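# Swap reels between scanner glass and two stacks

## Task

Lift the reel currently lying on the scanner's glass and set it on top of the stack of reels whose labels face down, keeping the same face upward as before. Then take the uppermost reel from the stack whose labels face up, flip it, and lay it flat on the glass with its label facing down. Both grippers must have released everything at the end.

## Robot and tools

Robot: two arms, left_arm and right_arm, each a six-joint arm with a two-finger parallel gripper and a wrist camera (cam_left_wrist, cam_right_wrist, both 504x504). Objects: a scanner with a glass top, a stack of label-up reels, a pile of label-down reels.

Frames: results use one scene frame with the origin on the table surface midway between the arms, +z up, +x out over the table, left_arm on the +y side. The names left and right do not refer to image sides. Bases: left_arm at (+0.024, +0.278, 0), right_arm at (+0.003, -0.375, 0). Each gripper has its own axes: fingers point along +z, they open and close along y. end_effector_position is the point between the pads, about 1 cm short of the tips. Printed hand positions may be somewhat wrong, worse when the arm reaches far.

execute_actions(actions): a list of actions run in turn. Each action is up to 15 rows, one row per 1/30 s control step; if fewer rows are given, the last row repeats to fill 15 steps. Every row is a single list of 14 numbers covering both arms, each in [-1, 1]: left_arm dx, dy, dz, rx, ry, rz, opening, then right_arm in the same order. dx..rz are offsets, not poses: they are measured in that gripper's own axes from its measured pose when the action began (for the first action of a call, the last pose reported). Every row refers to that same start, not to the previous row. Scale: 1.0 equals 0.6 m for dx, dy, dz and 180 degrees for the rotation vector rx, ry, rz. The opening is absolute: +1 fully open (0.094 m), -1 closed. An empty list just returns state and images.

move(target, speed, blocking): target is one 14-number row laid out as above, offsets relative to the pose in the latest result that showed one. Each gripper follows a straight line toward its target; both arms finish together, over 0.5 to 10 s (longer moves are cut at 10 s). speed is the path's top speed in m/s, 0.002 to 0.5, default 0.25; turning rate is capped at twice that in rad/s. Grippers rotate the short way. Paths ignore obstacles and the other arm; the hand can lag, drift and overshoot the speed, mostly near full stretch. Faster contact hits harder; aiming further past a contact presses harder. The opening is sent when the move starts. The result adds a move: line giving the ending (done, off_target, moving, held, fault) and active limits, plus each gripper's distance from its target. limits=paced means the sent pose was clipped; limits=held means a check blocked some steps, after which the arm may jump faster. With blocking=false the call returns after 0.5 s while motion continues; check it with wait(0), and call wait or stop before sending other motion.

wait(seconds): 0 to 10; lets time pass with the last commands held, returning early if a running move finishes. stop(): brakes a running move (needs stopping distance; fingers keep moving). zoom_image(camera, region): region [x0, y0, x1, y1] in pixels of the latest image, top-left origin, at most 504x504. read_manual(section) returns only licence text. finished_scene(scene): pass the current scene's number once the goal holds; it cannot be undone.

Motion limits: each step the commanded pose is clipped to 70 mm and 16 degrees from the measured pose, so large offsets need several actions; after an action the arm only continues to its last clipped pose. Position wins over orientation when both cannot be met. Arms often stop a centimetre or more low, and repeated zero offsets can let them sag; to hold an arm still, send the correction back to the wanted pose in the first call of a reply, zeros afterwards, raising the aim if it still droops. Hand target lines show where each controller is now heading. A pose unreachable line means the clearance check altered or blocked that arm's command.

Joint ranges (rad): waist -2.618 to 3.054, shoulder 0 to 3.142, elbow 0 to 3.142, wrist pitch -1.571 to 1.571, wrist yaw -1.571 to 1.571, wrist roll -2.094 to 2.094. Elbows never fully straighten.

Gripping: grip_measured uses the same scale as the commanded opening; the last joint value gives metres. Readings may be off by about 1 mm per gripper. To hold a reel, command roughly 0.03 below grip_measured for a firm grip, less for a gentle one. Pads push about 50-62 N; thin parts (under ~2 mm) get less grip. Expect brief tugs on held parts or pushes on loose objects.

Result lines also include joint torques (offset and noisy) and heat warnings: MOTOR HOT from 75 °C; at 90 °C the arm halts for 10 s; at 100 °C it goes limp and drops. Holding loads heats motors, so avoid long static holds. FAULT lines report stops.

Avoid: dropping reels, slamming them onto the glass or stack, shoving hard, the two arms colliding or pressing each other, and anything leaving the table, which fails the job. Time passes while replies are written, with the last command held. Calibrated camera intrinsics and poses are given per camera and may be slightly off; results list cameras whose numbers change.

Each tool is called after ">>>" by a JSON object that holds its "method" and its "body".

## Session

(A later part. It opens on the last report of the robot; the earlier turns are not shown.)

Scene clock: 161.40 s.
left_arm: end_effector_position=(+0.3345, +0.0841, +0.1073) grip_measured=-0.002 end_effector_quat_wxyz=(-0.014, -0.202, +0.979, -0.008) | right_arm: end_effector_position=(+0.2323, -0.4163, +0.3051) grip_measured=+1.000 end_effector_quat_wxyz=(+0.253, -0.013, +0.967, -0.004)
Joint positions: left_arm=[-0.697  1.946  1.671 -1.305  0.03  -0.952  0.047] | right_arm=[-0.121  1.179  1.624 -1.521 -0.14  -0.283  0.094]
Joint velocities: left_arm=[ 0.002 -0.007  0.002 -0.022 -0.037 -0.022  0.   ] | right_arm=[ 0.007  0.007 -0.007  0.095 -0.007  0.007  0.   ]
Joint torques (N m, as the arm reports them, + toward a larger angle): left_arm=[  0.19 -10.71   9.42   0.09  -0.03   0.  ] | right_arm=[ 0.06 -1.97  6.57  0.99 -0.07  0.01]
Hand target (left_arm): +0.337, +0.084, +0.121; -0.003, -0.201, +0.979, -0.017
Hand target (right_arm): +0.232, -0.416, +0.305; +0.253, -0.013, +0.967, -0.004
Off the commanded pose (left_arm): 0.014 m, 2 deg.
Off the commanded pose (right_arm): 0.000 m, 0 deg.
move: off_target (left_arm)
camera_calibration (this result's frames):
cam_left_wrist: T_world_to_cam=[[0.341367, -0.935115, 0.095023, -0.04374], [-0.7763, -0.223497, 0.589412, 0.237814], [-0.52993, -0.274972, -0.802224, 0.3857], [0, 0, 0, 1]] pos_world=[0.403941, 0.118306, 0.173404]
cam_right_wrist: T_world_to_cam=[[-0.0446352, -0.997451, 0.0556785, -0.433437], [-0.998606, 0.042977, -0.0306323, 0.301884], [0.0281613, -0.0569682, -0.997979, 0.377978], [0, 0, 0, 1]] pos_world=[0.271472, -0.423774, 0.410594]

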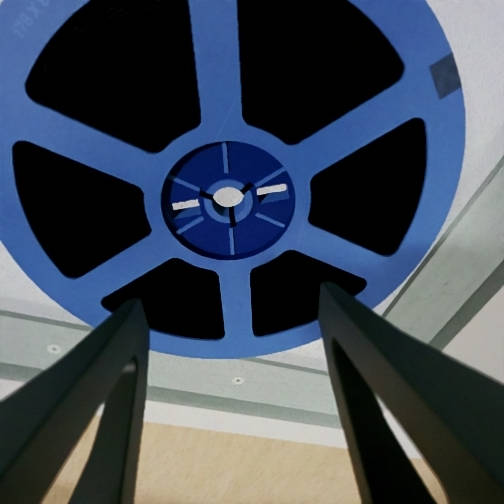

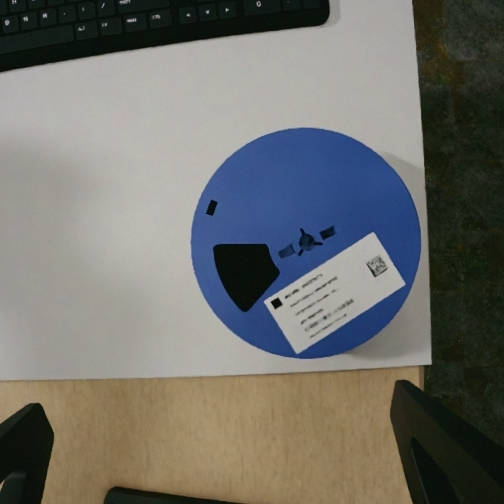

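>>> {"method": "move", "body": {"target": [-0.012,0.008,0.085,0,0,0,-0.45,0,0,0,0,0,0,1], "speed": 0.1}}

>>> {"method": "execute_actions", "body": {"actions": [[[0,0,0.04,0,0,0,-0.45,0,0,0,0,0,0,1]],[[0,0,0.03,0,0,0,-0.45,0,0,0,0,0,0,1]]]}}

Scene clock: 190.37 s.
left_arm: end_effector_position=(+0.3372, +0.0883, +0.0582) grip_measured=-0.448 end_effector_quat_wxyz=(-0.016, -0.203, +0.979, -0.006) | right_arm: end_effector_position=(+0.2323, -0.4163, +0.3051) grip_measured=+1.000 end_effector_quat_wxyz=(+0.253, -0.013, +0.967, -0.004)
Joint positions: left_arm=[-0.683  1.976  1.518 -1.127  0.03  -0.94   0.026] | right_arm=[-0.121  1.179  1.624 -1.521 -0.14  -0.283  0.094]
Joint velocities: left_arm=[-0.012  0.007  0.002 -0.037 -0.037  0.037 -0.   ] | right_arm=[-0.002 -0.012 -0.002  0.037 -0.081 -0.051  0.   ]
Joint torques (N m, as the arm reports them, + toward a larger angle): left_arm=[ 0.59 -9.41  5.5   0.4  -0.03  0.08] | right_arm=[ 0.06 -1.95  6.6   0.98 -0.06  0.02]
Hand target (left_arm): +0.339, +0.091, +0.056; -0.013, -0.202, +0.979, -0.008
Hand target (right_arm): +0.232, -0.416, +0.305; +0.253, -0.013, +0.967, -0.004
Off the commanded pose (left_arm): 0.003 m, 0 deg.
Off the commanded pose (right_arm): 0.000 m, 0 deg.
move: done
camera_calibration (this result's frames):
cam_left_wrist: T_world_to_cam=[[0.34365, -0.934739, 0.0903727, -0.0364877], [-0.772719, -0.226766, 0.592859, 0.268622], [-0.533675, -0.273569, -0.800219, 0.349916], [0, 0, 0, 1]] pos_world=[0.40685, 0.122534, 0.124052]
cam_right_wrist: T_world_to_cam=[[-0.0446352, -0.997451, 0.0556785, -0.433437], [-0.998606, 0.042977, -0.0306323, 0.301884], [0.0281613, -0.0569682, -0.997979, 0.377978], [0, 0, 0, 1]] pos_world=[0.271472, -0.423774, 0.410594]

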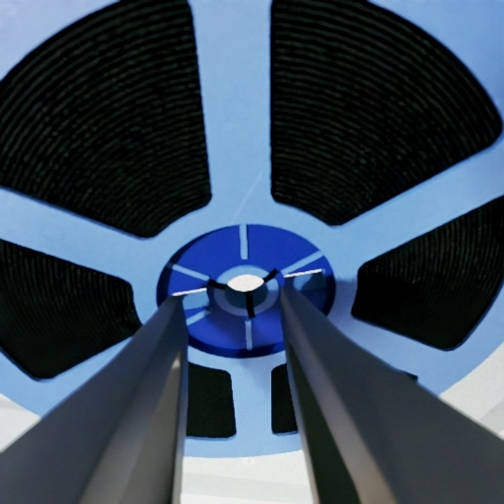

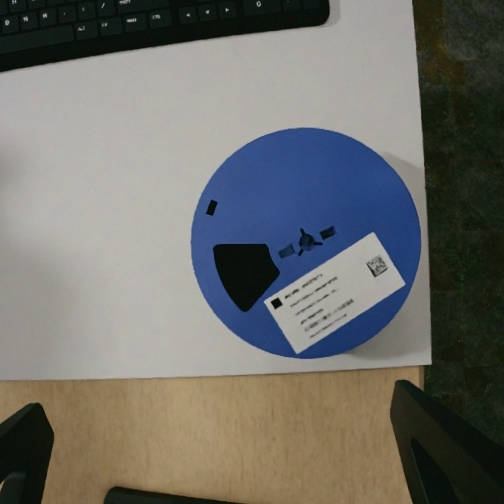

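Scene clock: 191.37 s.
left_arm: end_effector_position=(+0.3390, +0.0873, +0.0475) grip_measured=-0.448 end_effector_quat_wxyz=(-0.009, -0.202, +0.979, -0.012) | right_arm: end_effector_position=(+0.2323, -0.4163, +0.3051) grip_measured=+1.000 end_effector_quat_wxyz=(+0.253, -0.013, +0.967, -0.004)
Joint positions: left_arm=[-0.683  1.977  1.475 -1.066  0.03  -0.94   0.026] | right_arm=[-0.121  1.179  1.624 -1.521 -0.14  -0.283  0.094]
Joint velocities: left_arm=[-0.007  0.012 -0.012 -0.066 -0.007 -0.037 -0.001] | right_arm=[ 0.012 -0.017  0.012  0.007  0.007 -0.051  0.   ]
Joint torques (N m, as the arm reports them, + toward a larger angle): left_arm=[-0.01 -7.61  2.65  0.9  -0.02 -0.03] | right_arm=[ 0.04 -1.97  6.6   0.99 -0.07  0.02]
Hand target (left_arm): +0.339, +0.087, +0.031; -0.011, -0.202, +0.979, -0.011
Hand target (right_arm): +0.232, -0.416, +0.305; +0.253, -0.013, +0.967, -0.004
Off the commanded pose (left_arm): 0.018 m, 0 deg.
Off the commanded pose (right_arm): 0.000 m, 0 deg.
camera_calibration (this result's frames):
cam_left_wrist: T_world_to_cam=[[0.342113, -0.933834, 0.104464, -0.037407], [-0.781993, -0.221304, 0.582675, 0.279285], [-0.521004, -0.281031, -0.805963, 0.338695], [0, 0, 0, 1]] pos_world=[0.407657, 0.122059, 0.114151]
cam_right_wrist: T_world_to_cam=[[-0.0446352, -0.997451, 0.0556785, -0.433437], [-0.998606, 0.042977, -0.0306323, 0.301884], [0.0281613, -0.0569682, -0.997979, 0.377978], [0, 0, 0, 1]] pos_world=[0.271472, -0.423774, 0.410594]

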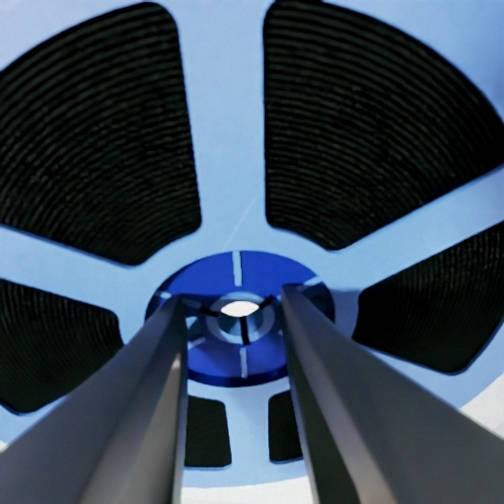

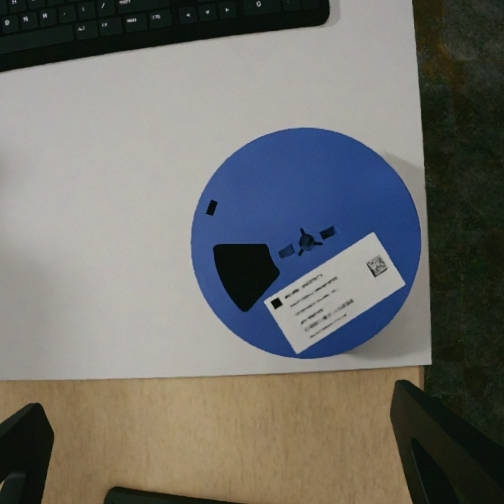

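>>> {"method": "execute_actions", "body": {"actions": [[[0.012,0,0.03,0,0,0,-0.45,0,0,0,0,0,0,1]],[[0,0,0.03,0,0,0,-0.85,0,0,0,0,0,0,1]],[[0,0,0.015,0,0,0,-0.85,0,0,0,0,0,0,1]]]}}

Scene clock: 198.97 s.
left_arm: end_effector_position=(+0.3373, +0.0917, +0.0476) grip_measured=-0.848 end_effector_quat_wxyz=(+0.002, -0.204, +0.979, -0.008) | right_arm: end_effector_position=(+0.2323, -0.4163, +0.3051) grip_measured=+1.000 end_effector_quat_wxyz=(+0.253, -0.013, +0.967, -0.004)
Joint positions: left_arm=[-0.686  1.953  1.442 -1.045  0.009 -0.946  0.007] | right_arm=[-0.121  1.179  1.624 -1.521 -0.14  -0.283  0.094]
Joint velocities: left_arm=[ 0.007 -0.012 -0.002  0.037 -0.022 -0.051 -0.001] | right_arm=[ 0.017  0.002 -0.007  0.022 -0.022 -0.051  0.   ]
Joint torques (N m, as the arm reports them, + toward a larger angle): left_arm=[ 0.02 -8.22  4.37  0.68 -0.03 -0.02] | right_arm=[ 0.03 -1.92  6.6   0.99 -0.07  0.01]
Hand target (left_arm): +0.337, +0.092, +0.038; +0.002, -0.204, +0.979, -0.008
Hand target (right_arm): +0.232, -0.416, +0.305; +0.253, -0.013, +0.967, -0.004
Off the commanded pose (left_arm): 0.009 m, 0 deg.
Off the commanded pose (right_arm): 0.000 m, 0 deg.
camera_calibration (this result's frames):
cam_left_wrist: T_world_to_cam=[[0.343052, -0.93406, 0.0992299, -0.0327528], [-0.792989, -0.231367, 0.563594, 0.284389], [-0.503472, -0.27203, -0.82007, 0.333001], [0, 0, 0, 1]] pos_world=[0.40441, 0.125791, 0.116055]
cam_right_wrist: T_world_to_cam=[[-0.0446352, -0.997451, 0.0556785, -0.433437], [-0.998606, 0.042977, -0.0306323, 0.301884], [0.0281613, -0.0569682, -0.997979, 0.377978], [0, 0, 0, 1]] pos_world=[0.271472, -0.423774, 0.410594]

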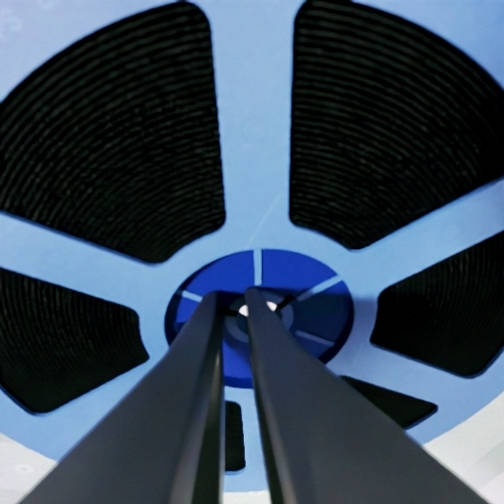

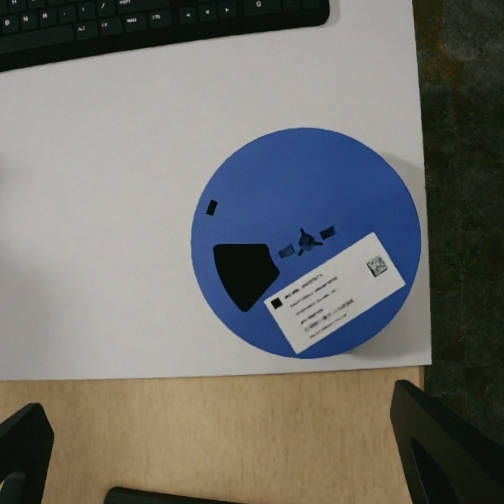

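>>> {"method": "execute_actions", "body": {"actions": [[[0,0,-0.025,0,0,0,-1,0,0,0,0,0,0,1]],[[0.012,-0.017,0,0,0,0,-1,0,0,0,0,0,0,1]],[[0,0,0.045,0,0,0,-1,0,0,0,0,0,0,1]],[[0,0,0.035,0,0,0,-1,0,0,0,0,0,0,1]]]}}

Scene clock: 205.30 s.
left_arm: end_effector_position=(+0.3288, +0.0849, +0.0470) grip_measured=-0.996 end_effector_quat_wxyz=(+0.003, -0.201, +0.980, -0.009) | right_arm: end_effector_position=(+0.2323, -0.4163, +0.3051) grip_measured=+1.000 end_effector_quat_wxyz=(+0.253, -0.013, +0.967, -0.004)
Joint positions: left_arm=[-0.714  1.939  1.419 -1.035  0.008 -0.967  0.   ] | right_arm=[-0.121  1.179  1.624 -1.521 -0.14  -0.283  0.094]
Joint velocities: left_arm=[ 0.007 -0.002 -0.002  0.022 -0.051 -0.007 -0.   ] | right_arm=[ 0.007 -0.017 -0.007 -0.081  0.066 -0.037  0.   ]
Joint torques (N m, as the arm reports them, + toward a larger angle): left_arm=[ 0.06 -6.67  2.28  1.01 -0.03 -0.02] | right_arm=[ 0.01 -1.97  6.55  0.98 -0.07  0.01]
Hand target (left_arm): +0.328, +0.085, +0.027; -0.001, -0.201, +0.980, -0.005
Hand target (right_arm): +0.232, -0.416, +0.305; +0.253, -0.013, +0.967, -0.004
Off the commanded pose (left_arm): 0.021 m, 0 deg.
Off the commanded pose (right_arm): 0.000 m, 0 deg.
camera_calibration (this result's frames):
cam_left_wrist: T_world_to_cam=[[0.33684, -0.936179, 0.100535, -0.0339797], [-0.795313, -0.22574, 0.5626, 0.276774], [-0.503999, -0.269463, -0.820594, 0.326455], [0, 0, 0, 1]] pos_world=[0.396101, 0.118636, 0.11559]
cam_right_wrist: T_world_to_cam=[[-0.0446352, -0.997451, 0.0556785, -0.433437], [-0.998606, 0.042977, -0.0306323, 0.301884], [0.0281613, -0.0569682, -0.997979, 0.377978], [0, 0, 0, 1]] pos_world=[0.271472, -0.423774, 0.410594]

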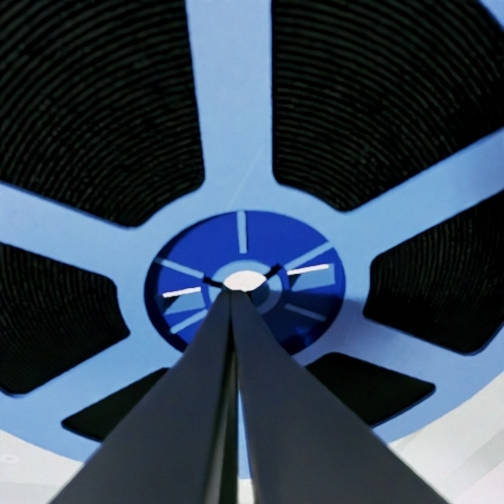

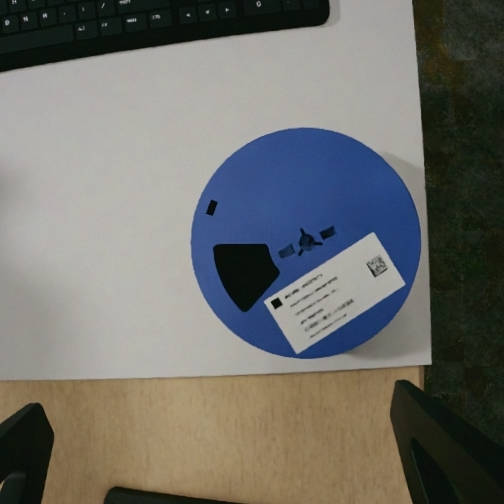

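>>> {"method": "execute_actions", "body": {"actions": [[[0,0,-0.025,0,0,0,-1,0,0,0,0,0,0,1]],[[-0.022,-0.006,0,0,0,0,-1,0,0,0,0,0,0,1]],[[0,0,0.045,0,0,0,-1,0,0,0,0,0,0,1]],[[0,0,0.035,0,0,0,-1,0,0,0,0,0,0,1]]]}}

Scene clock: 213.93 s.
left_arm: end_effector_position=(+0.3312, +0.0894, +0.0470) grip_measured=-0.996 end_effector_quat_wxyz=(-0.001, -0.202, +0.979, -0.007) | right_arm: end_effector_position=(+0.2323, -0.4163, +0.3051) grip_measured=+1.000 end_effector_quat_wxyz=(+0.253, -0.013, +0.967, -0.004)
Joint positions: left_arm=[-0.698  1.943  1.426 -1.044  0.011 -0.954  0.   ] | right_arm=[-0.121  1.179  1.624 -1.521 -0.14  -0.283  0.094]
Joint velocities: left_arm=[ 0.002 -0.007 -0.012 -0.037 -0.022  0.051 -0.001] | right_arm=[ 0.002 -0.002  0.002 -0.051 -0.037 -0.007  0.   ]
Joint torques (N m, as the arm reports them, + toward a larger angle): left_arm=[ 0.05 -6.7   2.26  0.99 -0.04 -0.02] | right_arm=[ 0.06 -1.92  6.59  0.99 -0.07  0.01]
Hand target (left_arm): +0.330, +0.090, +0.027; -0.004, -0.202, +0.979, -0.004
Hand target (right_arm): +0.232, -0.416, +0.305; +0.253, -0.013, +0.967, -0.004
Off the commanded pose (left_arm): 0.021 m, 0 deg.
Off the commanded pose (right_arm): 0.000 m, 0 deg.
camera_calibration (this result's frames):
cam_left_wrist: T_world_to_cam=[[0.339664, -0.935526, 0.097056, -0.0313177], [-0.790708, -0.228147, 0.568094, 0.278075], [-0.509323, -0.269704, -0.817221, 0.330489], [0, 0, 0, 1]] pos_world=[0.398839, 0.123278, 0.11515]
cam_right_wrist: T_world_to_cam=[[-0.0446352, -0.997451, 0.0556785, -0.433437], [-0.998606, 0.042977, -0.0306323, 0.301884], [0.0281613, -0.0569682, -0.997979, 0.377978], [0, 0, 0, 1]] pos_world=[0.271472, -0.423774, 0.410594]

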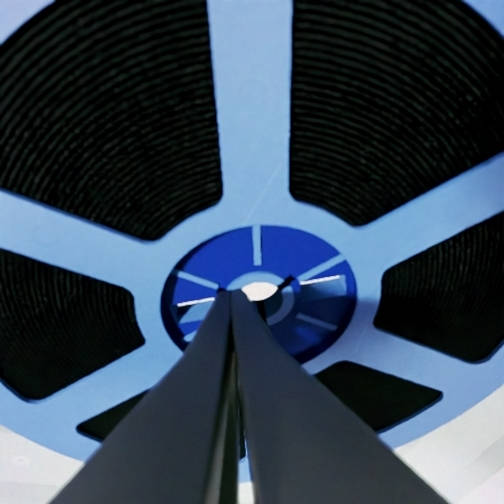

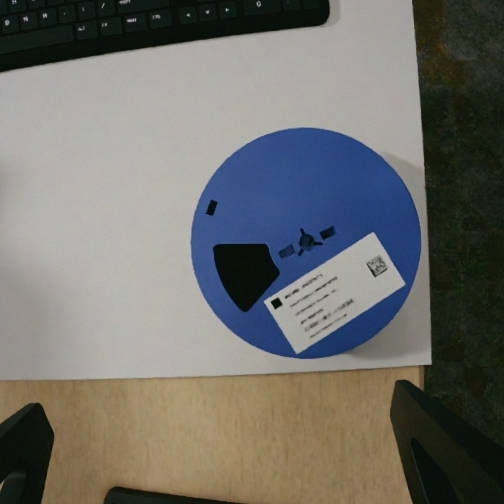

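>>> {"method": "execute_actions", "body": {"actions": [[[0,0,-0.025,0,0,0,-1,0,0,0,0,0,0,1]],[[-0.004,-0.02,0,0,0,0,-1,0,0,0,0,0,0,1]],[[0,0,0.045,0,0,0,-1,0,0,0,0,0,0,1]],[[0,0,0.035,0,0,0,-1,0,0,0,0,0,0,1]]]}}

Scene clock: 220.00 s.
left_arm: end_effector_position=(+0.3305, +0.0881, +0.0470) grip_measured=-0.996 end_effector_quat_wxyz=(-0.003, -0.201, +0.979, -0.005) | right_arm: end_effector_position=(+0.2323, -0.4163, +0.3051) grip_measured=+1.000 end_effector_quat_wxyz=(+0.253, -0.013, +0.967, -0.004)
Joint positions: left_arm=[-0.702  1.949  1.434 -1.053  0.011 -0.957  0.   ] | right_arm=[-0.121  1.179  1.624 -1.521 -0.14  -0.283  0.094]
Joint velocities: left_arm=[-0.012  0.002 -0.012  0.007 -0.037  0.051 -0.001] | right_arm=[-0.022  0.012  0.002 -0.022 -0.022 -0.007  0.   ]
Joint torques (N m, as the arm reports them, + toward a larger angle): left_arm=[ 0.04 -6.75  2.25  0.97 -0.04 -0.02] | right_arm=[-0.01 -1.95  6.59  0.98 -0.07  0.02]
Hand target (left_arm): +0.330, +0.089, +0.027; -0.007, -0.202, +0.979, -0.002
Hand target (right_arm): +0.232, -0.416, +0.305; +0.253, -0.013, +0.967, -0.004
Off the commanded pose (left_arm): 0.021 m, 0 deg.
Off the commanded pose (right_arm): 0.000 m, 0 deg.
camera_calibration (this result's frames):
cam_left_wrist: T_world_to_cam=[[0.339446, -0.936087, 0.0922877, -0.0320123], [-0.787891, -0.229363, 0.571507, 0.27627], [-0.513813, -0.266709, -0.815391, 0.330876], [0, 0, 0, 1]] pos_world=[0.398546, 0.121647, 0.114857]
cam_right_wrist: T_world_to_cam=[[-0.0446352, -0.997451, 0.0556785, -0.433437], [-0.998606, 0.042977, -0.0306323, 0.301884], [0.0281613, -0.0569682, -0.997979, 0.377978], [0, 0, 0, 1]] pos_world=[0.271472, -0.423774, 0.410594]

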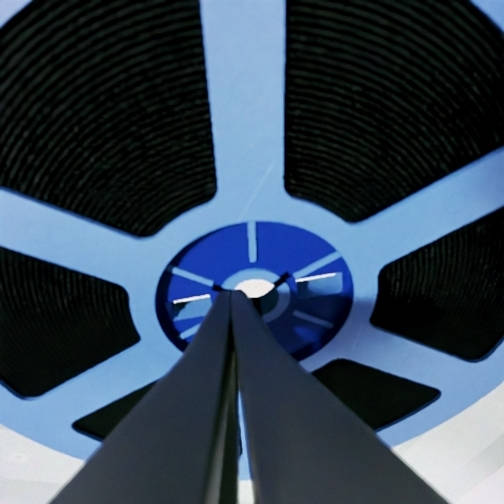

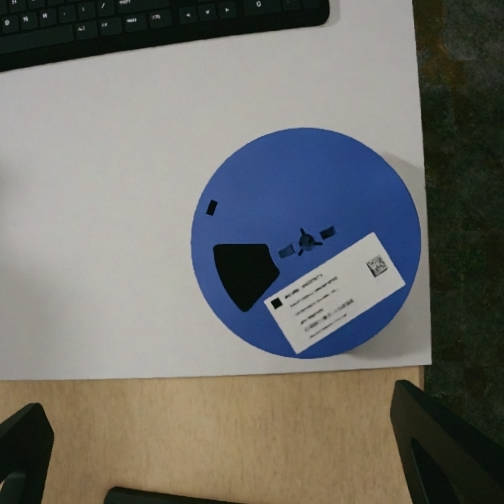

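>>> {"method": "execute_actions", "body": {"actions": [[[-0.006,-0.03,-0.02,0,0,0,-1,0,0,0,0,0,0,1]],[[0,0,0,0,0,0,-1,0,0,0,0,0,0,1]]]}}

Scene clock: 225.20 s.
left_arm: end_effector_position=(+0.3395, +0.0766, +0.0550) grip_measured=-0.996 end_effector_quat_wxyz=(-0.003, -0.200, +0.980, -0.005) | right_arm: end_effector_position=(+0.2323, -0.4163, +0.3051) grip_measured=+1.000 end_effector_quat_wxyz=(+0.253, -0.013, +0.967, -0.004)
Joint positions: left_arm=[-0.716  1.992  1.528 -1.103  0.011 -0.967  0.   ] | right_arm=[-0.121  1.179  1.624 -1.521 -0.14  -0.283  0.094]
Joint velocities: left_arm=[ 0.002  0.002 -0.017  0.051  0.022 -0.051  0.   ] | right_arm=[ 0.007 -0.002 -0.012  0.051 -0.051 -0.022  0.   ]
Joint torques (N m, as the arm reports them, + toward a larger angle): left_arm=[ 0.03 -9.45  6.66  0.3  -0.03 -0.02] | right_arm=[ 0.02 -1.94  6.64  0.98 -0.07  0.03]
Hand target (left_arm): +0.340, +0.077, +0.055; -0.003, -0.200, +0.980, -0.005
Hand target (right_arm): +0.232, -0.416, +0.305; +0.253, -0.013, +0.967, -0.004
Off the commanded pose (left_arm): 0.000 m, 0 deg.
Off the commanded pose (right_arm): 0.000 m, 0 deg.
camera_calibration (this result's frames):
cam_left_wrist: T_world_to_cam=[[0.336181, -0.937213, 0.0928169, -0.0453592], [-0.788978, -0.226443, 0.571171, 0.276357], [-0.514291, -0.265247, -0.815566, 0.339061], [0, 0, 0, 1]] pos_world=[0.407665, 0.110003, 0.12289]
cam_right_wrist: T_world_to_cam=[[-0.0446352, -0.997451, 0.0556785, -0.433437], [-0.998606, 0.042977, -0.0306323, 0.301884], [0.0281613, -0.0569682, -0.997979, 0.377978], [0, 0, 0, 1]] pos_world=[0.271472, -0.423774, 0.410594]

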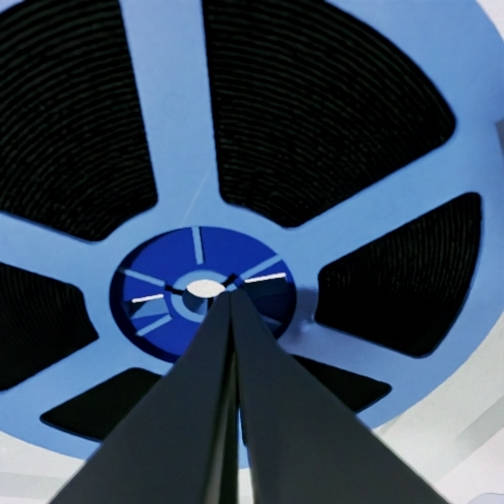

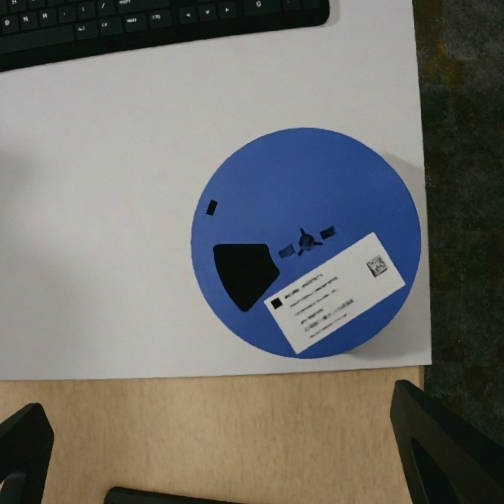

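>>> {"method": "execute_actions", "body": {"actions": [[[0,0,0.045,0,0,0,-1,0,0,0,0,0,0,1]],[[0,0,0.03,0,0,0,-1,0,0,0,0,0,0,1]]]}}

>>> {"method": "move", "body": {"target": [0.06,-0.15,0.015,0,0,0,-1,0,0,0,0,0,0,1], "speed": 0.04}}

Scene clock: 231.37 s.
left_arm: end_effector_position=(+0.3423, +0.0749, +0.0474) grip_measured=-0.996 end_effector_quat_wxyz=(+0.005, -0.200, +0.980, -0.012) | right_arm: end_effector_position=(+0.2323, -0.4163, +0.3051) grip_measured=+1.000 end_effector_quat_wxyz=(+0.253, -0.013, +0.967, -0.004)
Joint positions: left_arm=[-0.716  1.993  1.498 -1.052  0.011 -0.967  0.   ] | right_arm=[-0.121  1.179  1.624 -1.521 -0.14  -0.283  0.094]
Joint velocities: left_arm=[-0.007  0.002 -0.017 -0.066  0.022 -0.007 -0.001] | right_arm=[-0.002 -0.002 -0.012  0.022 -0.051 -0.037  0.   ]
Joint torques (N m, as the arm reports them, + toward a larger angle): left_arm=[ 0.04 -7.93  2.31  1.   -0.04 -0.02] | right_arm=[ 0.04 -1.96  6.57  0.98 -0.07  0.01]
Hand target (left_arm): +0.342, +0.075, +0.030; +0.004, -0.200, +0.980, -0.011
Hand target (right_arm): +0.232, -0.416, +0.305; +0.253, -0.013, +0.967, -0.004
Off the commanded pose (left_arm): 0.018 m, 0 deg.
Off the commanded pose (right_arm): 0.000 m, 0 deg.
camera_calibration (this result's frames):
cam_left_wrist: T_world_to_cam=[[0.334495, -0.936144, 0.108384, -0.0474608], [-0.798456, -0.220434, 0.560247, 0.285783], [-0.50058, -0.27394, -0.821204, 0.33005], [0, 0, 0, 1]] pos_world=[0.409278, 0.10898, 0.116074]
cam_right_wrist: T_world_to_cam=[[-0.0446352, -0.997451, 0.0556785, -0.433437], [-0.998606, 0.042977, -0.0306323, 0.301884], [0.0281613, -0.0569682, -0.997979, 0.377978], [0, 0, 0, 1]] pos_world=[0.271472, -0.423774, 0.410594]

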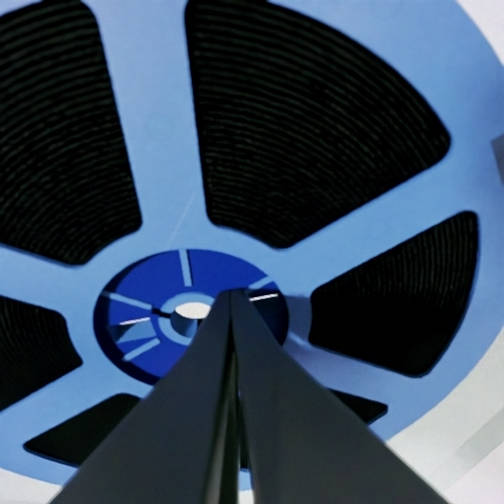

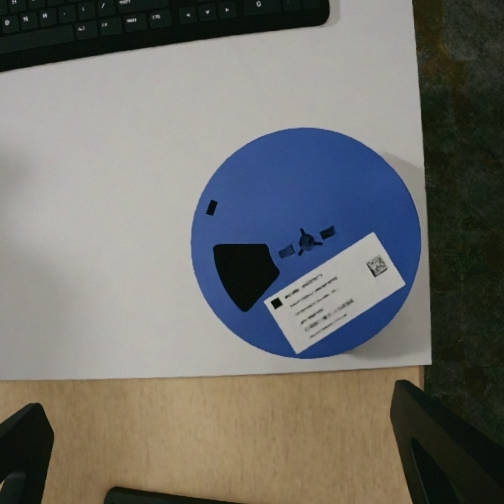

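Scene clock: 234.10 s.
left_arm: end_effector_position=(+0.3455, -0.0101, +0.0490) grip_measured=-0.996 end_effector_quat_wxyz=(+0.010, -0.202, +0.979, -0.007) | right_arm: end_effector_position=(+0.2323, -0.4163, +0.3051) grip_measured=+1.000 end_effector_quat_wxyz=(+0.253, -0.013, +0.967, -0.004)
Joint positions: left_arm=[-0.887  2.204  1.828 -1.171 -0.008 -1.142  0.   ] | right_arm=[-0.121  1.179  1.624 -1.521 -0.14  -0.283  0.094]
Joint velocities: left_arm=[-0.007  0.012 -0.007  0.007 -0.081 -0.037  0.001] | right_arm=[ 0.007  0.012  0.012 -0.022 -0.081  0.007  0.   ]
Joint torques (N m, as the arm reports them, + toward a larger angle): left_arm=[-1.11 -8.77  8.48  0.49  0.08 -0.12] | right_arm=[ 0.04 -1.96  6.59  0.98 -0.07  0.01]
Hand target (left_arm): +0.343, -0.021, +0.040; +0.004, -0.200, +0.980, -0.011
Hand target (right_arm): +0.232, -0.416, +0.305; +0.253, -0.013, +0.967, -0.004
Off the commanded pose (left_arm): 0.015 m, 1 deg.
Off the commanded pose (right_arm): 0.000 m, 0 deg.
move: off_target (left_arm)
camera_calibration (this result's frames):
cam_left_wrist: T_world_to_cam=[[0.337818, -0.935825, 0.100555, -0.129006], [-0.802723, -0.23068, 0.549929, 0.270581], [-0.491441, -0.266494, -0.829136, 0.307035], [0, 0, 0, 1]] pos_world=[0.411672, 0.0235139, 0.118745]
cam_right_wrist: T_world_to_cam=[[-0.0446352, -0.997451, 0.0556785, -0.433437], [-0.998606, 0.042977, -0.0306323, 0.301884], [0.0281613, -0.0569682, -0.997979, 0.377978], [0, 0, 0, 1]] pos_world=[0.271472, -0.423774, 0.410594]

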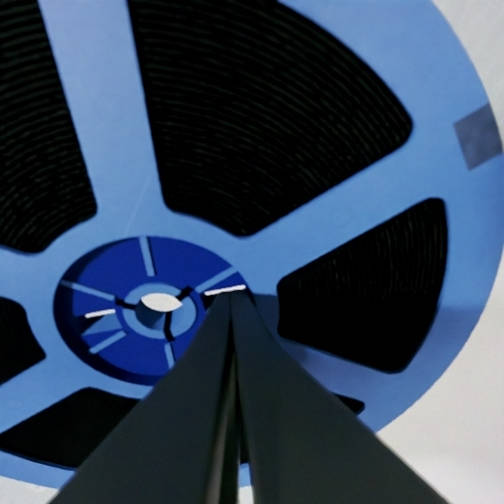

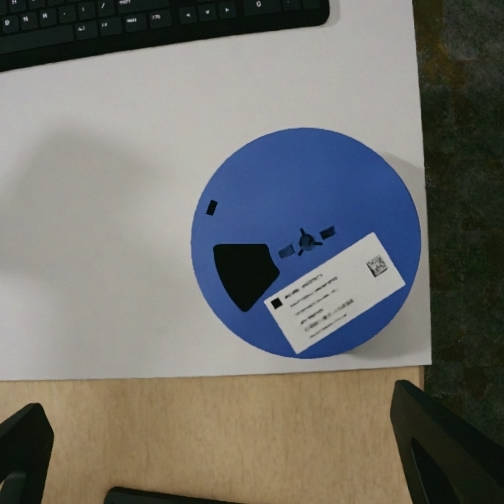

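>>> {"method": "move", "body": {"target": [0,0,-0.08,0,0,0,-1,0,0,0,0,0,0,1]}}

>>> {"method": "move", "body": {"target": [-0.17,0.42,-0.15,0,0,0,-1,0,0,0,0,0,0,1], "speed": 0.4}}

>>> {"method": "move", "body": {"target": [0,0,0,0,0,0,-1,0.007,0.428,0.4,-0.328,0.143,0.093,0], "speed": 0.4}}

Scene clock: 253.43 s.
left_arm: end_effector_position=(+0.3424, -0.0070, +0.0818) grip_measured=-0.996 end_effector_quat_wxyz=(+0.003, -0.203, +0.979, +0.004) | right_arm: end_effector_position=(+0.2323, -0.4163, +0.3051) grip_measured=+1.000 end_effector_quat_wxyz=(+0.253, -0.013, +0.967, -0.004)
Joint positions: left_arm=[-0.887  2.204  1.959 -1.329 -0.009 -1.144  0.   ] | right_arm=[-0.121  1.179  1.624 -1.521 -0.14  -0.283  0.094]
Joint velocities: left_arm=[ 0.007 -0.007  0.002 -0.051  0.037  0.007 -0.   ] | right_arm=[ 0.002  0.012 -0.017 -0.066  0.022 -0.066  0.   ]
Joint torques (N m, as the arm reports them, + toward a larger angle): left_arm=[ -0.21 -12.85   9.55   0.1   -0.04  -0.04] | right_arm=[ 0.01 -1.93  6.63  0.99 -0.07  0.02]
Hand target (left_arm): +0.343, -0.010, +0.097; +0.010, -0.202, +0.979, -0.008
Hand target (right_arm): +0.232, -0.416, +0.305; +0.253, -0.013, +0.967, -0.004
Off the commanded pose (left_arm): 0.016 m, 2 deg.
Off the commanded pose (right_arm): 0.000 m, 0 deg.
move: off_target (left_arm)
camera_calibration (this result's frames):
cam_left_wrist: T_world_to_cam=[[0.340985, -0.936961, 0.0763788, -0.127534], [-0.791491, -0.242306, 0.561097, 0.245901], [-0.507219, -0.251779, -0.824219, 0.338578], [0, 0, 0, 1]] pos_world=[0.409849, 0.0253355, 0.150829]
cam_right_wrist: T_world_to_cam=[[-0.0446352, -0.997451, 0.0556785, -0.433437], [-0.998606, 0.042977, -0.0306323, 0.301884], [0.0281613, -0.0569682, -0.997979, 0.377978], [0, 0, 0, 1]] pos_world=[0.271472, -0.423774, 0.410594]

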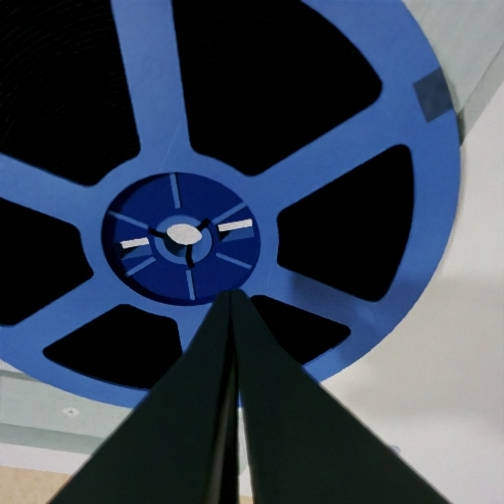

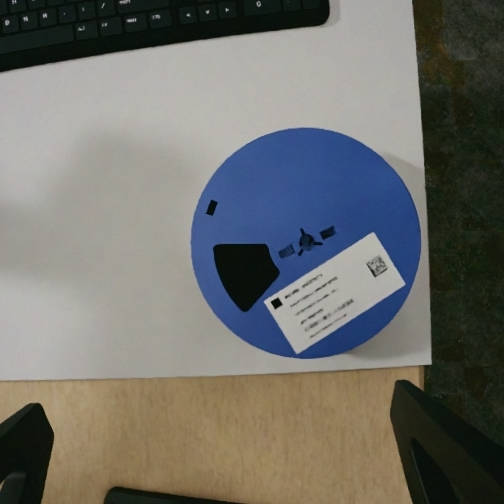

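Scene clock: 254.90 s.
left_arm: end_effector_position=(+0.3345, +0.2648, +0.1631) grip_measured=-0.996 end_effector_quat_wxyz=(-0.008, -0.212, +0.977, +0.005) | right_arm: end_effector_position=(+0.2323, -0.4163, +0.3051) grip_measured=+1.000 end_effector_quat_wxyz=(+0.253, -0.013, +0.967, -0.004)
Joint positions: left_arm=[-0.2    1.746  1.636 -1.481 -0.006 -0.476  0.   ] | right_arm=[-0.121  1.179  1.624 -1.521 -0.14  -0.283  0.094]
Joint velocities: left_arm=[-0.002 -0.002 -0.002 -0.037 -0.037  0.022 -0.001] | right_arm=[ 0.007  0.007 -0.007 -0.051 -0.022 -0.022  0.   ]
Joint torques (N m, as the arm reports them, + toward a larger angle): left_arm=[-0.38 -8.37 10.06  0.1   0.02  0.07] | right_arm=[ 0.05 -1.95  6.6   0.99 -0.06  0.02]
Hand target (left_arm): +0.336, +0.261, +0.176; +0.006, -0.202, +0.979, -0.002
Hand target (right_arm): +0.232, -0.416, +0.305; +0.253, -0.013, +0.967, -0.004
Off the commanded pose (left_arm): 0.011 m, 2 deg.
Off the commanded pose (right_arm): 0.000 m, 0 deg.
move: off_target (left_arm)
camera_calibration (this result's frames):
cam_left_wrist: T_world_to_cam=[[0.35977, -0.930446, 0.0695385, 0.116725], [-0.774064, -0.256028, 0.579029, 0.254772], [-0.520952, -0.262145, -0.812336, 0.47541], [0, 0, 0, 1]] pos_world=[0.402881, 0.298461, 0.230555]
cam_right_wrist: T_world_to_cam=[[-0.0446352, -0.997451, 0.0556785, -0.433437], [-0.998606, 0.042977, -0.0306323, 0.301884], [0.0281613, -0.0569682, -0.997979, 0.377978], [0, 0, 0, 1]] pos_world=[0.271472, -0.423774, 0.410594]

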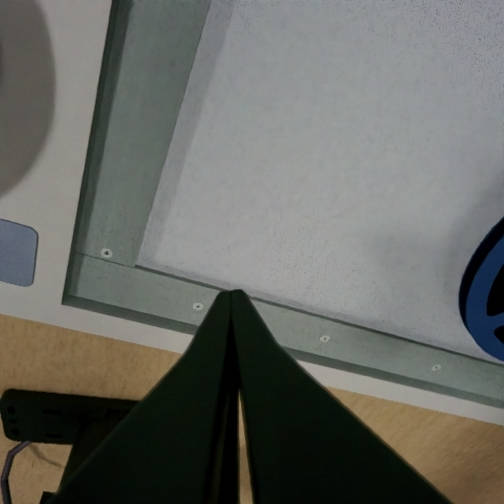

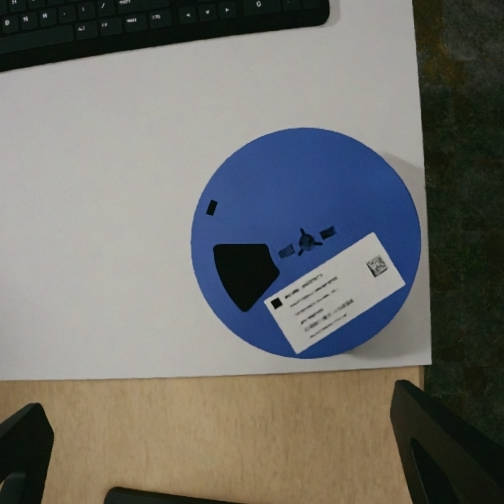

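Scene clock: 257.20 s.
left_arm: end_effector_position=(+0.3345, +0.2648, +0.1631) grip_measured=-0.996 end_effector_quat_wxyz=(-0.008, -0.212, +0.977, +0.005) | right_arm: end_effector_position=(+0.3432, -0.1622, +0.0869) grip_measured=+0.001 end_effector_quat_wxyz=(-0.000, +0.005, +0.871, +0.492)
Joint positions: left_arm=[-0.2    1.746  1.636 -1.481 -0.006 -0.476  0.   ] | right_arm=[ 0.341  1.897  1.15  -0.541 -1.002  0.339  0.047]
Joint velocities: left_arm=[-0.007 -0.002  0.012  0.007 -0.066  0.007 -0.001] | right_arm=[-0.007  0.002 -0.002  0.081 -0.051  0.022 -0.   ]
Joint torques (N m, as the arm reports them, + toward a larger angle): left_arm=[ 0.03 -7.21  6.67  0.26 -0.04 -0.03] | right_arm=[  0.48 -11.3    5.32   0.68  -0.6    0.02]
Hand target (left_arm): +0.334, +0.265, +0.163; -0.008, -0.212, +0.977, +0.005
Hand target (right_arm): +0.338, -0.158, +0.090; -0.002, -0.001, +0.865, +0.501
Off the commanded pose (left_arm): 0.000 m, 0 deg.
Off the commanded pose (right_arm): 0.005 m, 1 deg.
move: done
camera_calibration (this result's frames):
cam_left_wrist: T_world_to_cam=[[0.35977, -0.930446, 0.0695385, 0.116725], [-0.774064, -0.256028, 0.579029, 0.254772], [-0.520952, -0.262145, -0.812336, 0.47541], [0, 0, 0, 1]] pos_world=[0.402881, 0.298461, 0.230555]
cam_right_wrist: T_world_to_cam=[[-0.0485829, -0.574023, -0.817397, -0.0170693], [-0.885225, -0.354292, 0.301418, 0.262881], [-0.462618, 0.738224, -0.490927, 0.424948], [0, 0, 0, 1]] pos_world=[0.428468, -0.230368, 0.115429]

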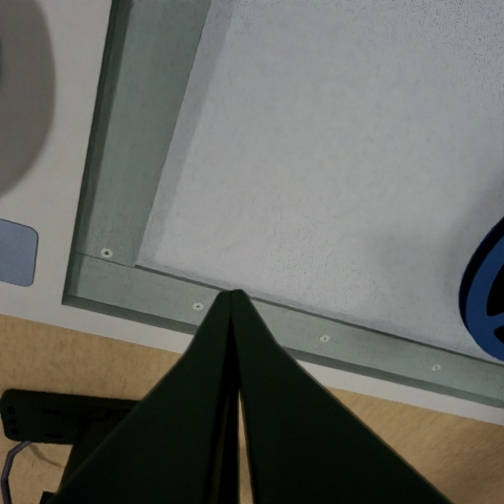

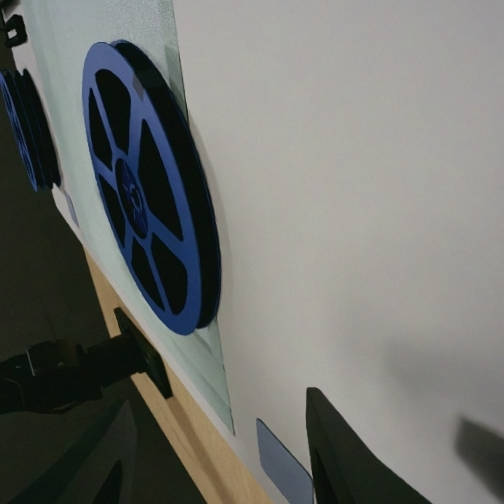

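>>> {"method": "move", "body": {"target": [0,0,0,0,0,0,-1,0.005,-0.03,0.11,0,0,0,-0.3], "speed": 0.15}}

Scene clock: 268.97 s.
left_arm: end_effector_position=(+0.3345, +0.2648, +0.1631) grip_measured=-0.996 end_effector_quat_wxyz=(-0.008, -0.212, +0.977, +0.005) | right_arm: end_effector_position=(+0.3457, -0.1126, +0.0575) grip_measured=-0.299 end_effector_quat_wxyz=(+0.012, -0.007, +0.862, +0.507)
Joint positions: left_arm=[-0.2    1.746  1.636 -1.481 -0.006 -0.476  0.   ] | right_arm=[ 0.469  1.976  1.068 -0.153 -0.982  0.561  0.033]
Joint velocities: left_arm=[-0.002 -0.002 -0.002 -0.037 -0.022  0.022 -0.   ] | right_arm=[-0.017 -0.022  0.002 -0.037 -0.051 -0.007  0.   ]
Joint torques (N m, as the arm reports them, + toward a larger angle): left_arm=[ 0.04 -7.2   6.66  0.26 -0.04 -0.02] | right_arm=[ 0.35 -8.7   4.74  0.92 -0.16 -0.01]
Hand target (left_arm): +0.334, +0.265, +0.163; -0.008, -0.212, +0.977, +0.005
Hand target (right_arm): +0.340, -0.115, +0.038; -0.000, +0.005, +0.870, +0.492
Off the commanded pose (left_arm): 0.000 m, 0 deg.
Off the commanded pose (right_arm): 0.021 m, 3 deg.
move: off_target (right_arm)
camera_calibration (this result's frames):
cam_left_wrist: T_world_to_cam=[[0.35977, -0.930446, 0.0695385, 0.116725], [-0.774064, -0.256028, 0.579029, 0.254772], [-0.520952, -0.262145, -0.812336, 0.47541], [0, 0, 0, 1]] pos_world=[0.402881, 0.298461, 0.230555]
cam_right_wrist: T_world_to_cam=[[-0.0164459, -0.543845, -0.839024, -0.0189451], [-0.891449, -0.372057, 0.258636, 0.294181], [-0.452823, 0.752201, -0.478692, 0.372486], [0, 0, 0, 1]] pos_world=[0.430606, -0.181036, 0.0863248]

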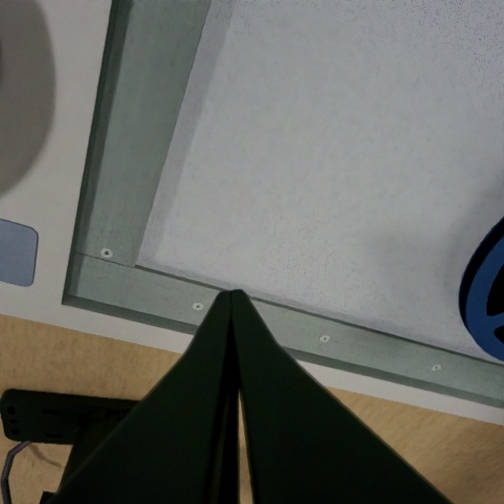

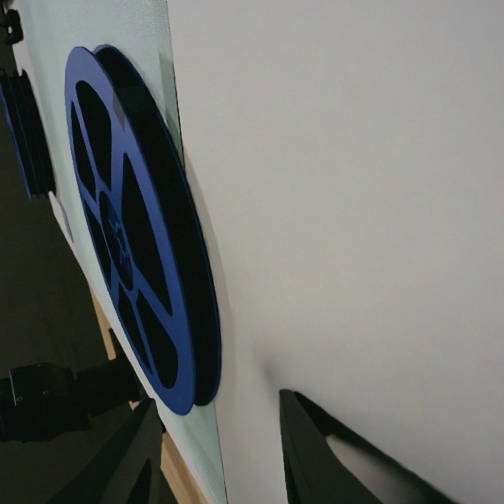

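>>> {"method": "move", "body": {"target": [0,0,0,0,0,0,-1,0.008,0.045,0.05,0,0,0,-0.3], "speed": 0.05}}

Scene clock: 280.40 s.
left_arm: end_effector_position=(+0.3345, +0.2648, +0.1631) grip_measured=-0.996 end_effector_quat_wxyz=(-0.008, -0.212, +0.977, +0.005) | right_arm: end_effector_position=(+0.3365, -0.0769, +0.0597) grip_measured=-0.299 end_effector_quat_wxyz=(+0.001, +0.000, +0.864, +0.504)
Joint positions: left_arm=[-0.2    1.746  1.636 -1.481 -0.006 -0.476  0.   ] | right_arm=[ 0.571  1.976  1.068 -0.054 -0.928  0.715  0.033]
Joint velocities: left_arm=[-0.007 -0.007 -0.007 -0.037 -0.081 -0.095 -0.001] | right_arm=[ 0.002 -0.027 -0.012 -0.007 -0.007  0.066  0.   ]
Joint torques (N m, as the arm reports them, + toward a larger angle): left_arm=[ 0.01 -7.2   6.67  0.26 -0.04 -0.02] | right_arm=[  0.36 -11.79   7.9    1.1   -0.32  -0.02]
Hand target (left_arm): +0.334, +0.265, +0.163; -0.008, -0.212, +0.977, +0.005
Hand target (right_arm): +0.340, -0.073, +0.067; +0.012, -0.007, +0.861, +0.508
Off the commanded pose (left_arm): 0.000 m, 0 deg.
Off the commanded pose (right_arm): 0.009 m, 2 deg.
move: done
camera_calibration (this result's frames):
cam_left_wrist: T_world_to_cam=[[0.35977, -0.930446, 0.0695385, 0.116725], [-0.774064, -0.256028, 0.579029, 0.254772], [-0.520952, -0.262145, -0.812336, 0.47541], [0, 0, 0, 1]] pos_world=[0.402881, 0.298461, 0.230555]
cam_right_wrist: T_world_to_cam=[[-0.0395589, -0.550168, -0.834117, 0.0091659], [-0.884833, -0.368538, 0.285045, 0.295086], [-0.464226, 0.74933, -0.472227, 0.345774], [0, 0, 0, 1]] pos_world=[0.421982, -0.145305, 0.0868164]

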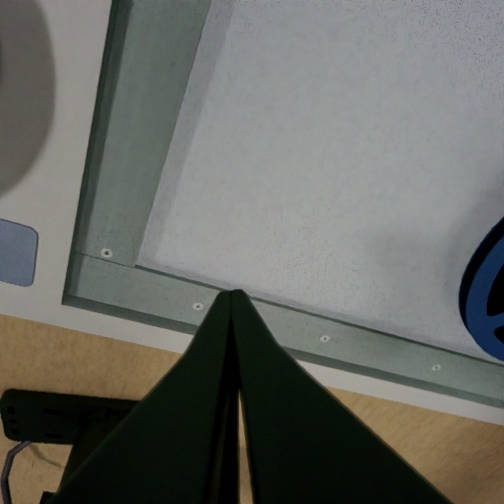

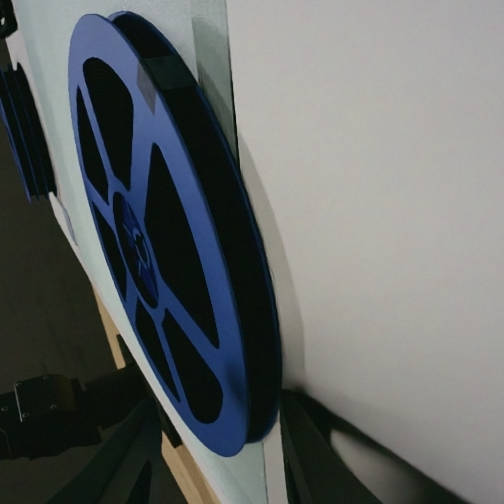

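>>> {"method": "move", "body": {"target": [0,0,0,0,0,0,-1,-0.008,0.02,0.04,0,0,0,-0.3], "speed": 0.04}}

Scene clock: 289.20 s.
left_arm: end_effector_position=(+0.3345, +0.2648, +0.1631) grip_measured=-0.996 end_effector_quat_wxyz=(-0.008, -0.212, +0.977, +0.005) | right_arm: end_effector_position=(+0.3359, -0.0563, +0.0600) grip_measured=-0.299 end_effector_quat_wxyz=(-0.004, +0.005, +0.863, +0.505)
Joint positions: left_arm=[-0.2    1.746  1.636 -1.481 -0.006 -0.476  0.   ] | right_arm=[ 0.622  1.999  1.093 -0.006 -0.902  0.793  0.033]
Joint velocities: left_arm=[-0.002 -0.012  0.007 -0.037 -0.022 -0.051  0.   ] | right_arm=[ 0.007 -0.017  0.022 -0.022  0.037  0.051 -0.001]
Joint torques (N m, as the arm reports them, + toward a larger angle): left_arm=[ 0.03 -7.2   6.67  0.26 -0.04 -0.02] | right_arm=[ 0.63 -9.56  9.3   1.13 -0.27  0.02]
Hand target (left_arm): +0.334, +0.265, +0.163; -0.008, -0.212, +0.977, +0.005
Hand target (right_arm): +0.341, -0.050, +0.059; +0.001, +0.001, +0.863, +0.505
Off the commanded pose (left_arm): 0.000 m, 0 deg.
Off the commanded pose (right_arm): 0.008 m, 1 deg.
move: done
camera_calibration (this result's frames):
cam_left_wrist: T_world_to_cam=[[0.35977, -0.930446, 0.0695385, 0.116725], [-0.774064, -0.256028, 0.579029, 0.254772], [-0.520952, -0.262145, -0.812336, 0.47541], [0, 0, 0, 1]] pos_world=[0.402881, 0.298461, 0.230555]
cam_right_wrist: T_world_to_cam=[[-0.0528914, -0.548624, -0.834395, 0.0253004], [-0.881869, -0.366364, 0.296789, 0.300487], [-0.468518, 0.751525, -0.464437, 0.331242], [0, 0, 0, 1]] pos_world=[0.421522, -0.124969, 0.0857701]

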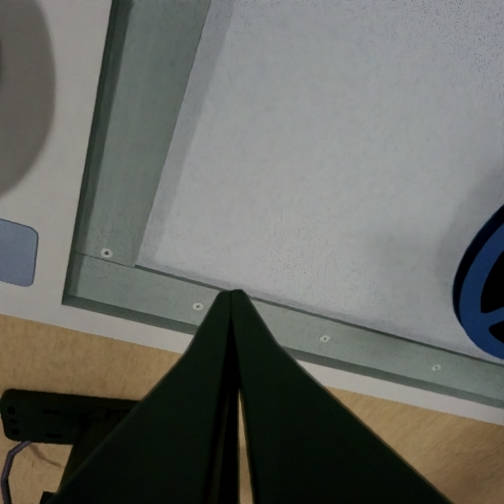

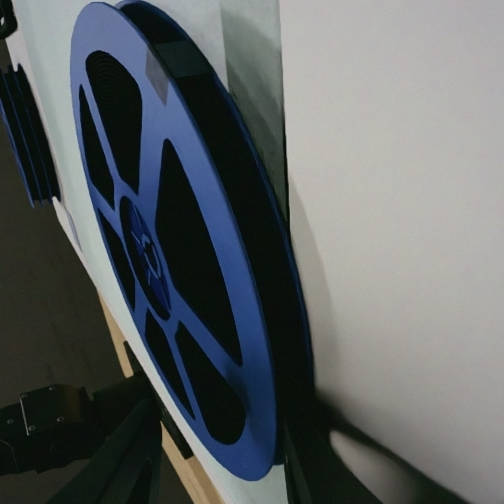

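>>> {"method": "move", "body": {"target": [0,0,0,0,0,0,-1,0,-0.08,-0.02,0,0,0,-0.2], "speed": 0.08}}

Scene clock: 296.33 s.
left_arm: end_effector_position=(+0.3345, +0.2648, +0.1631) grip_measured=-0.996 end_effector_quat_wxyz=(-0.008, -0.212, +0.977, +0.005) | right_arm: end_effector_position=(+0.3426, -0.0787, +0.0595) grip_measured=-0.201 end_effector_quat_wxyz=(+0.021, -0.025, +0.845, +0.534)
Joint positions: left_arm=[-0.2    1.746  1.636 -1.481 -0.006 -0.476  0.   ] | right_arm=[ 0.546  2.007  1.043  0.063 -0.992  0.69   0.038]
Joint velocities: left_arm=[-0.012  0.002  0.017 -0.081 -0.051  0.037  0.001] | right_arm=[-0.022  0.002 -0.002 -0.066  0.051 -0.081 -0.   ]
Joint torques (N m, as the arm reports them, + toward a larger angle): left_arm=[ 0.02 -7.2   6.66  0.26 -0.04 -0.02] | right_arm=[-0.59 -7.62  3.75  0.78  0.   -0.14]
Hand target (left_arm): +0.334, +0.265, +0.163; -0.008, -0.212, +0.977, +0.005
Hand target (right_arm): +0.334, -0.091, +0.025; -0.004, +0.004, +0.863, +0.504
Off the commanded pose (left_arm): 0.000 m, 0 deg.
Off the commanded pose (right_arm): 0.038 m, 6 deg.
move: off_target (right_arm)
camera_calibration (this result's frames):
cam_left_wrist: T_world_to_cam=[[0.35977, -0.930446, 0.0695385, 0.116725], [-0.774064, -0.256028, 0.579029, 0.254772], [-0.520952, -0.262145, -0.812336, 0.47541], [0, 0, 0, 1]] pos_world=[0.402881, 0.298461, 0.230555]
cam_right_wrist: T_world_to_cam=[[0.0243572, -0.490232, -0.871252, -0.00674611], [-0.889824, -0.407856, 0.204614, 0.303336], [-0.455653, 0.770277, -0.446154, 0.347037], [0, 0, 0, 1]] pos_world=[0.428209, -0.146904, 0.0868876]

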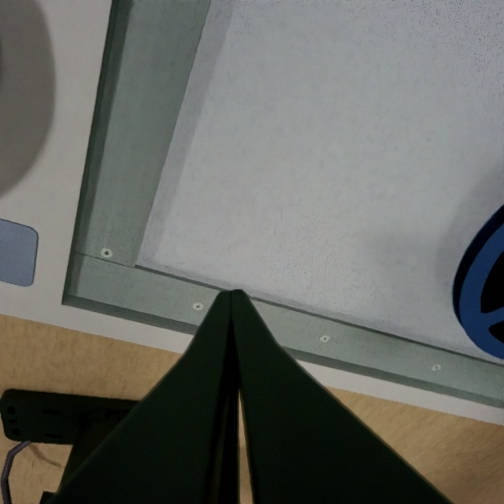

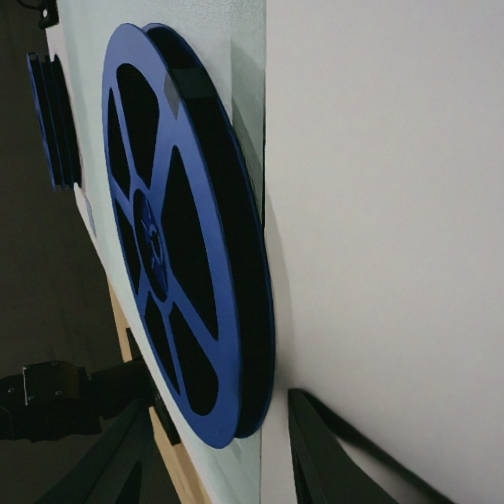

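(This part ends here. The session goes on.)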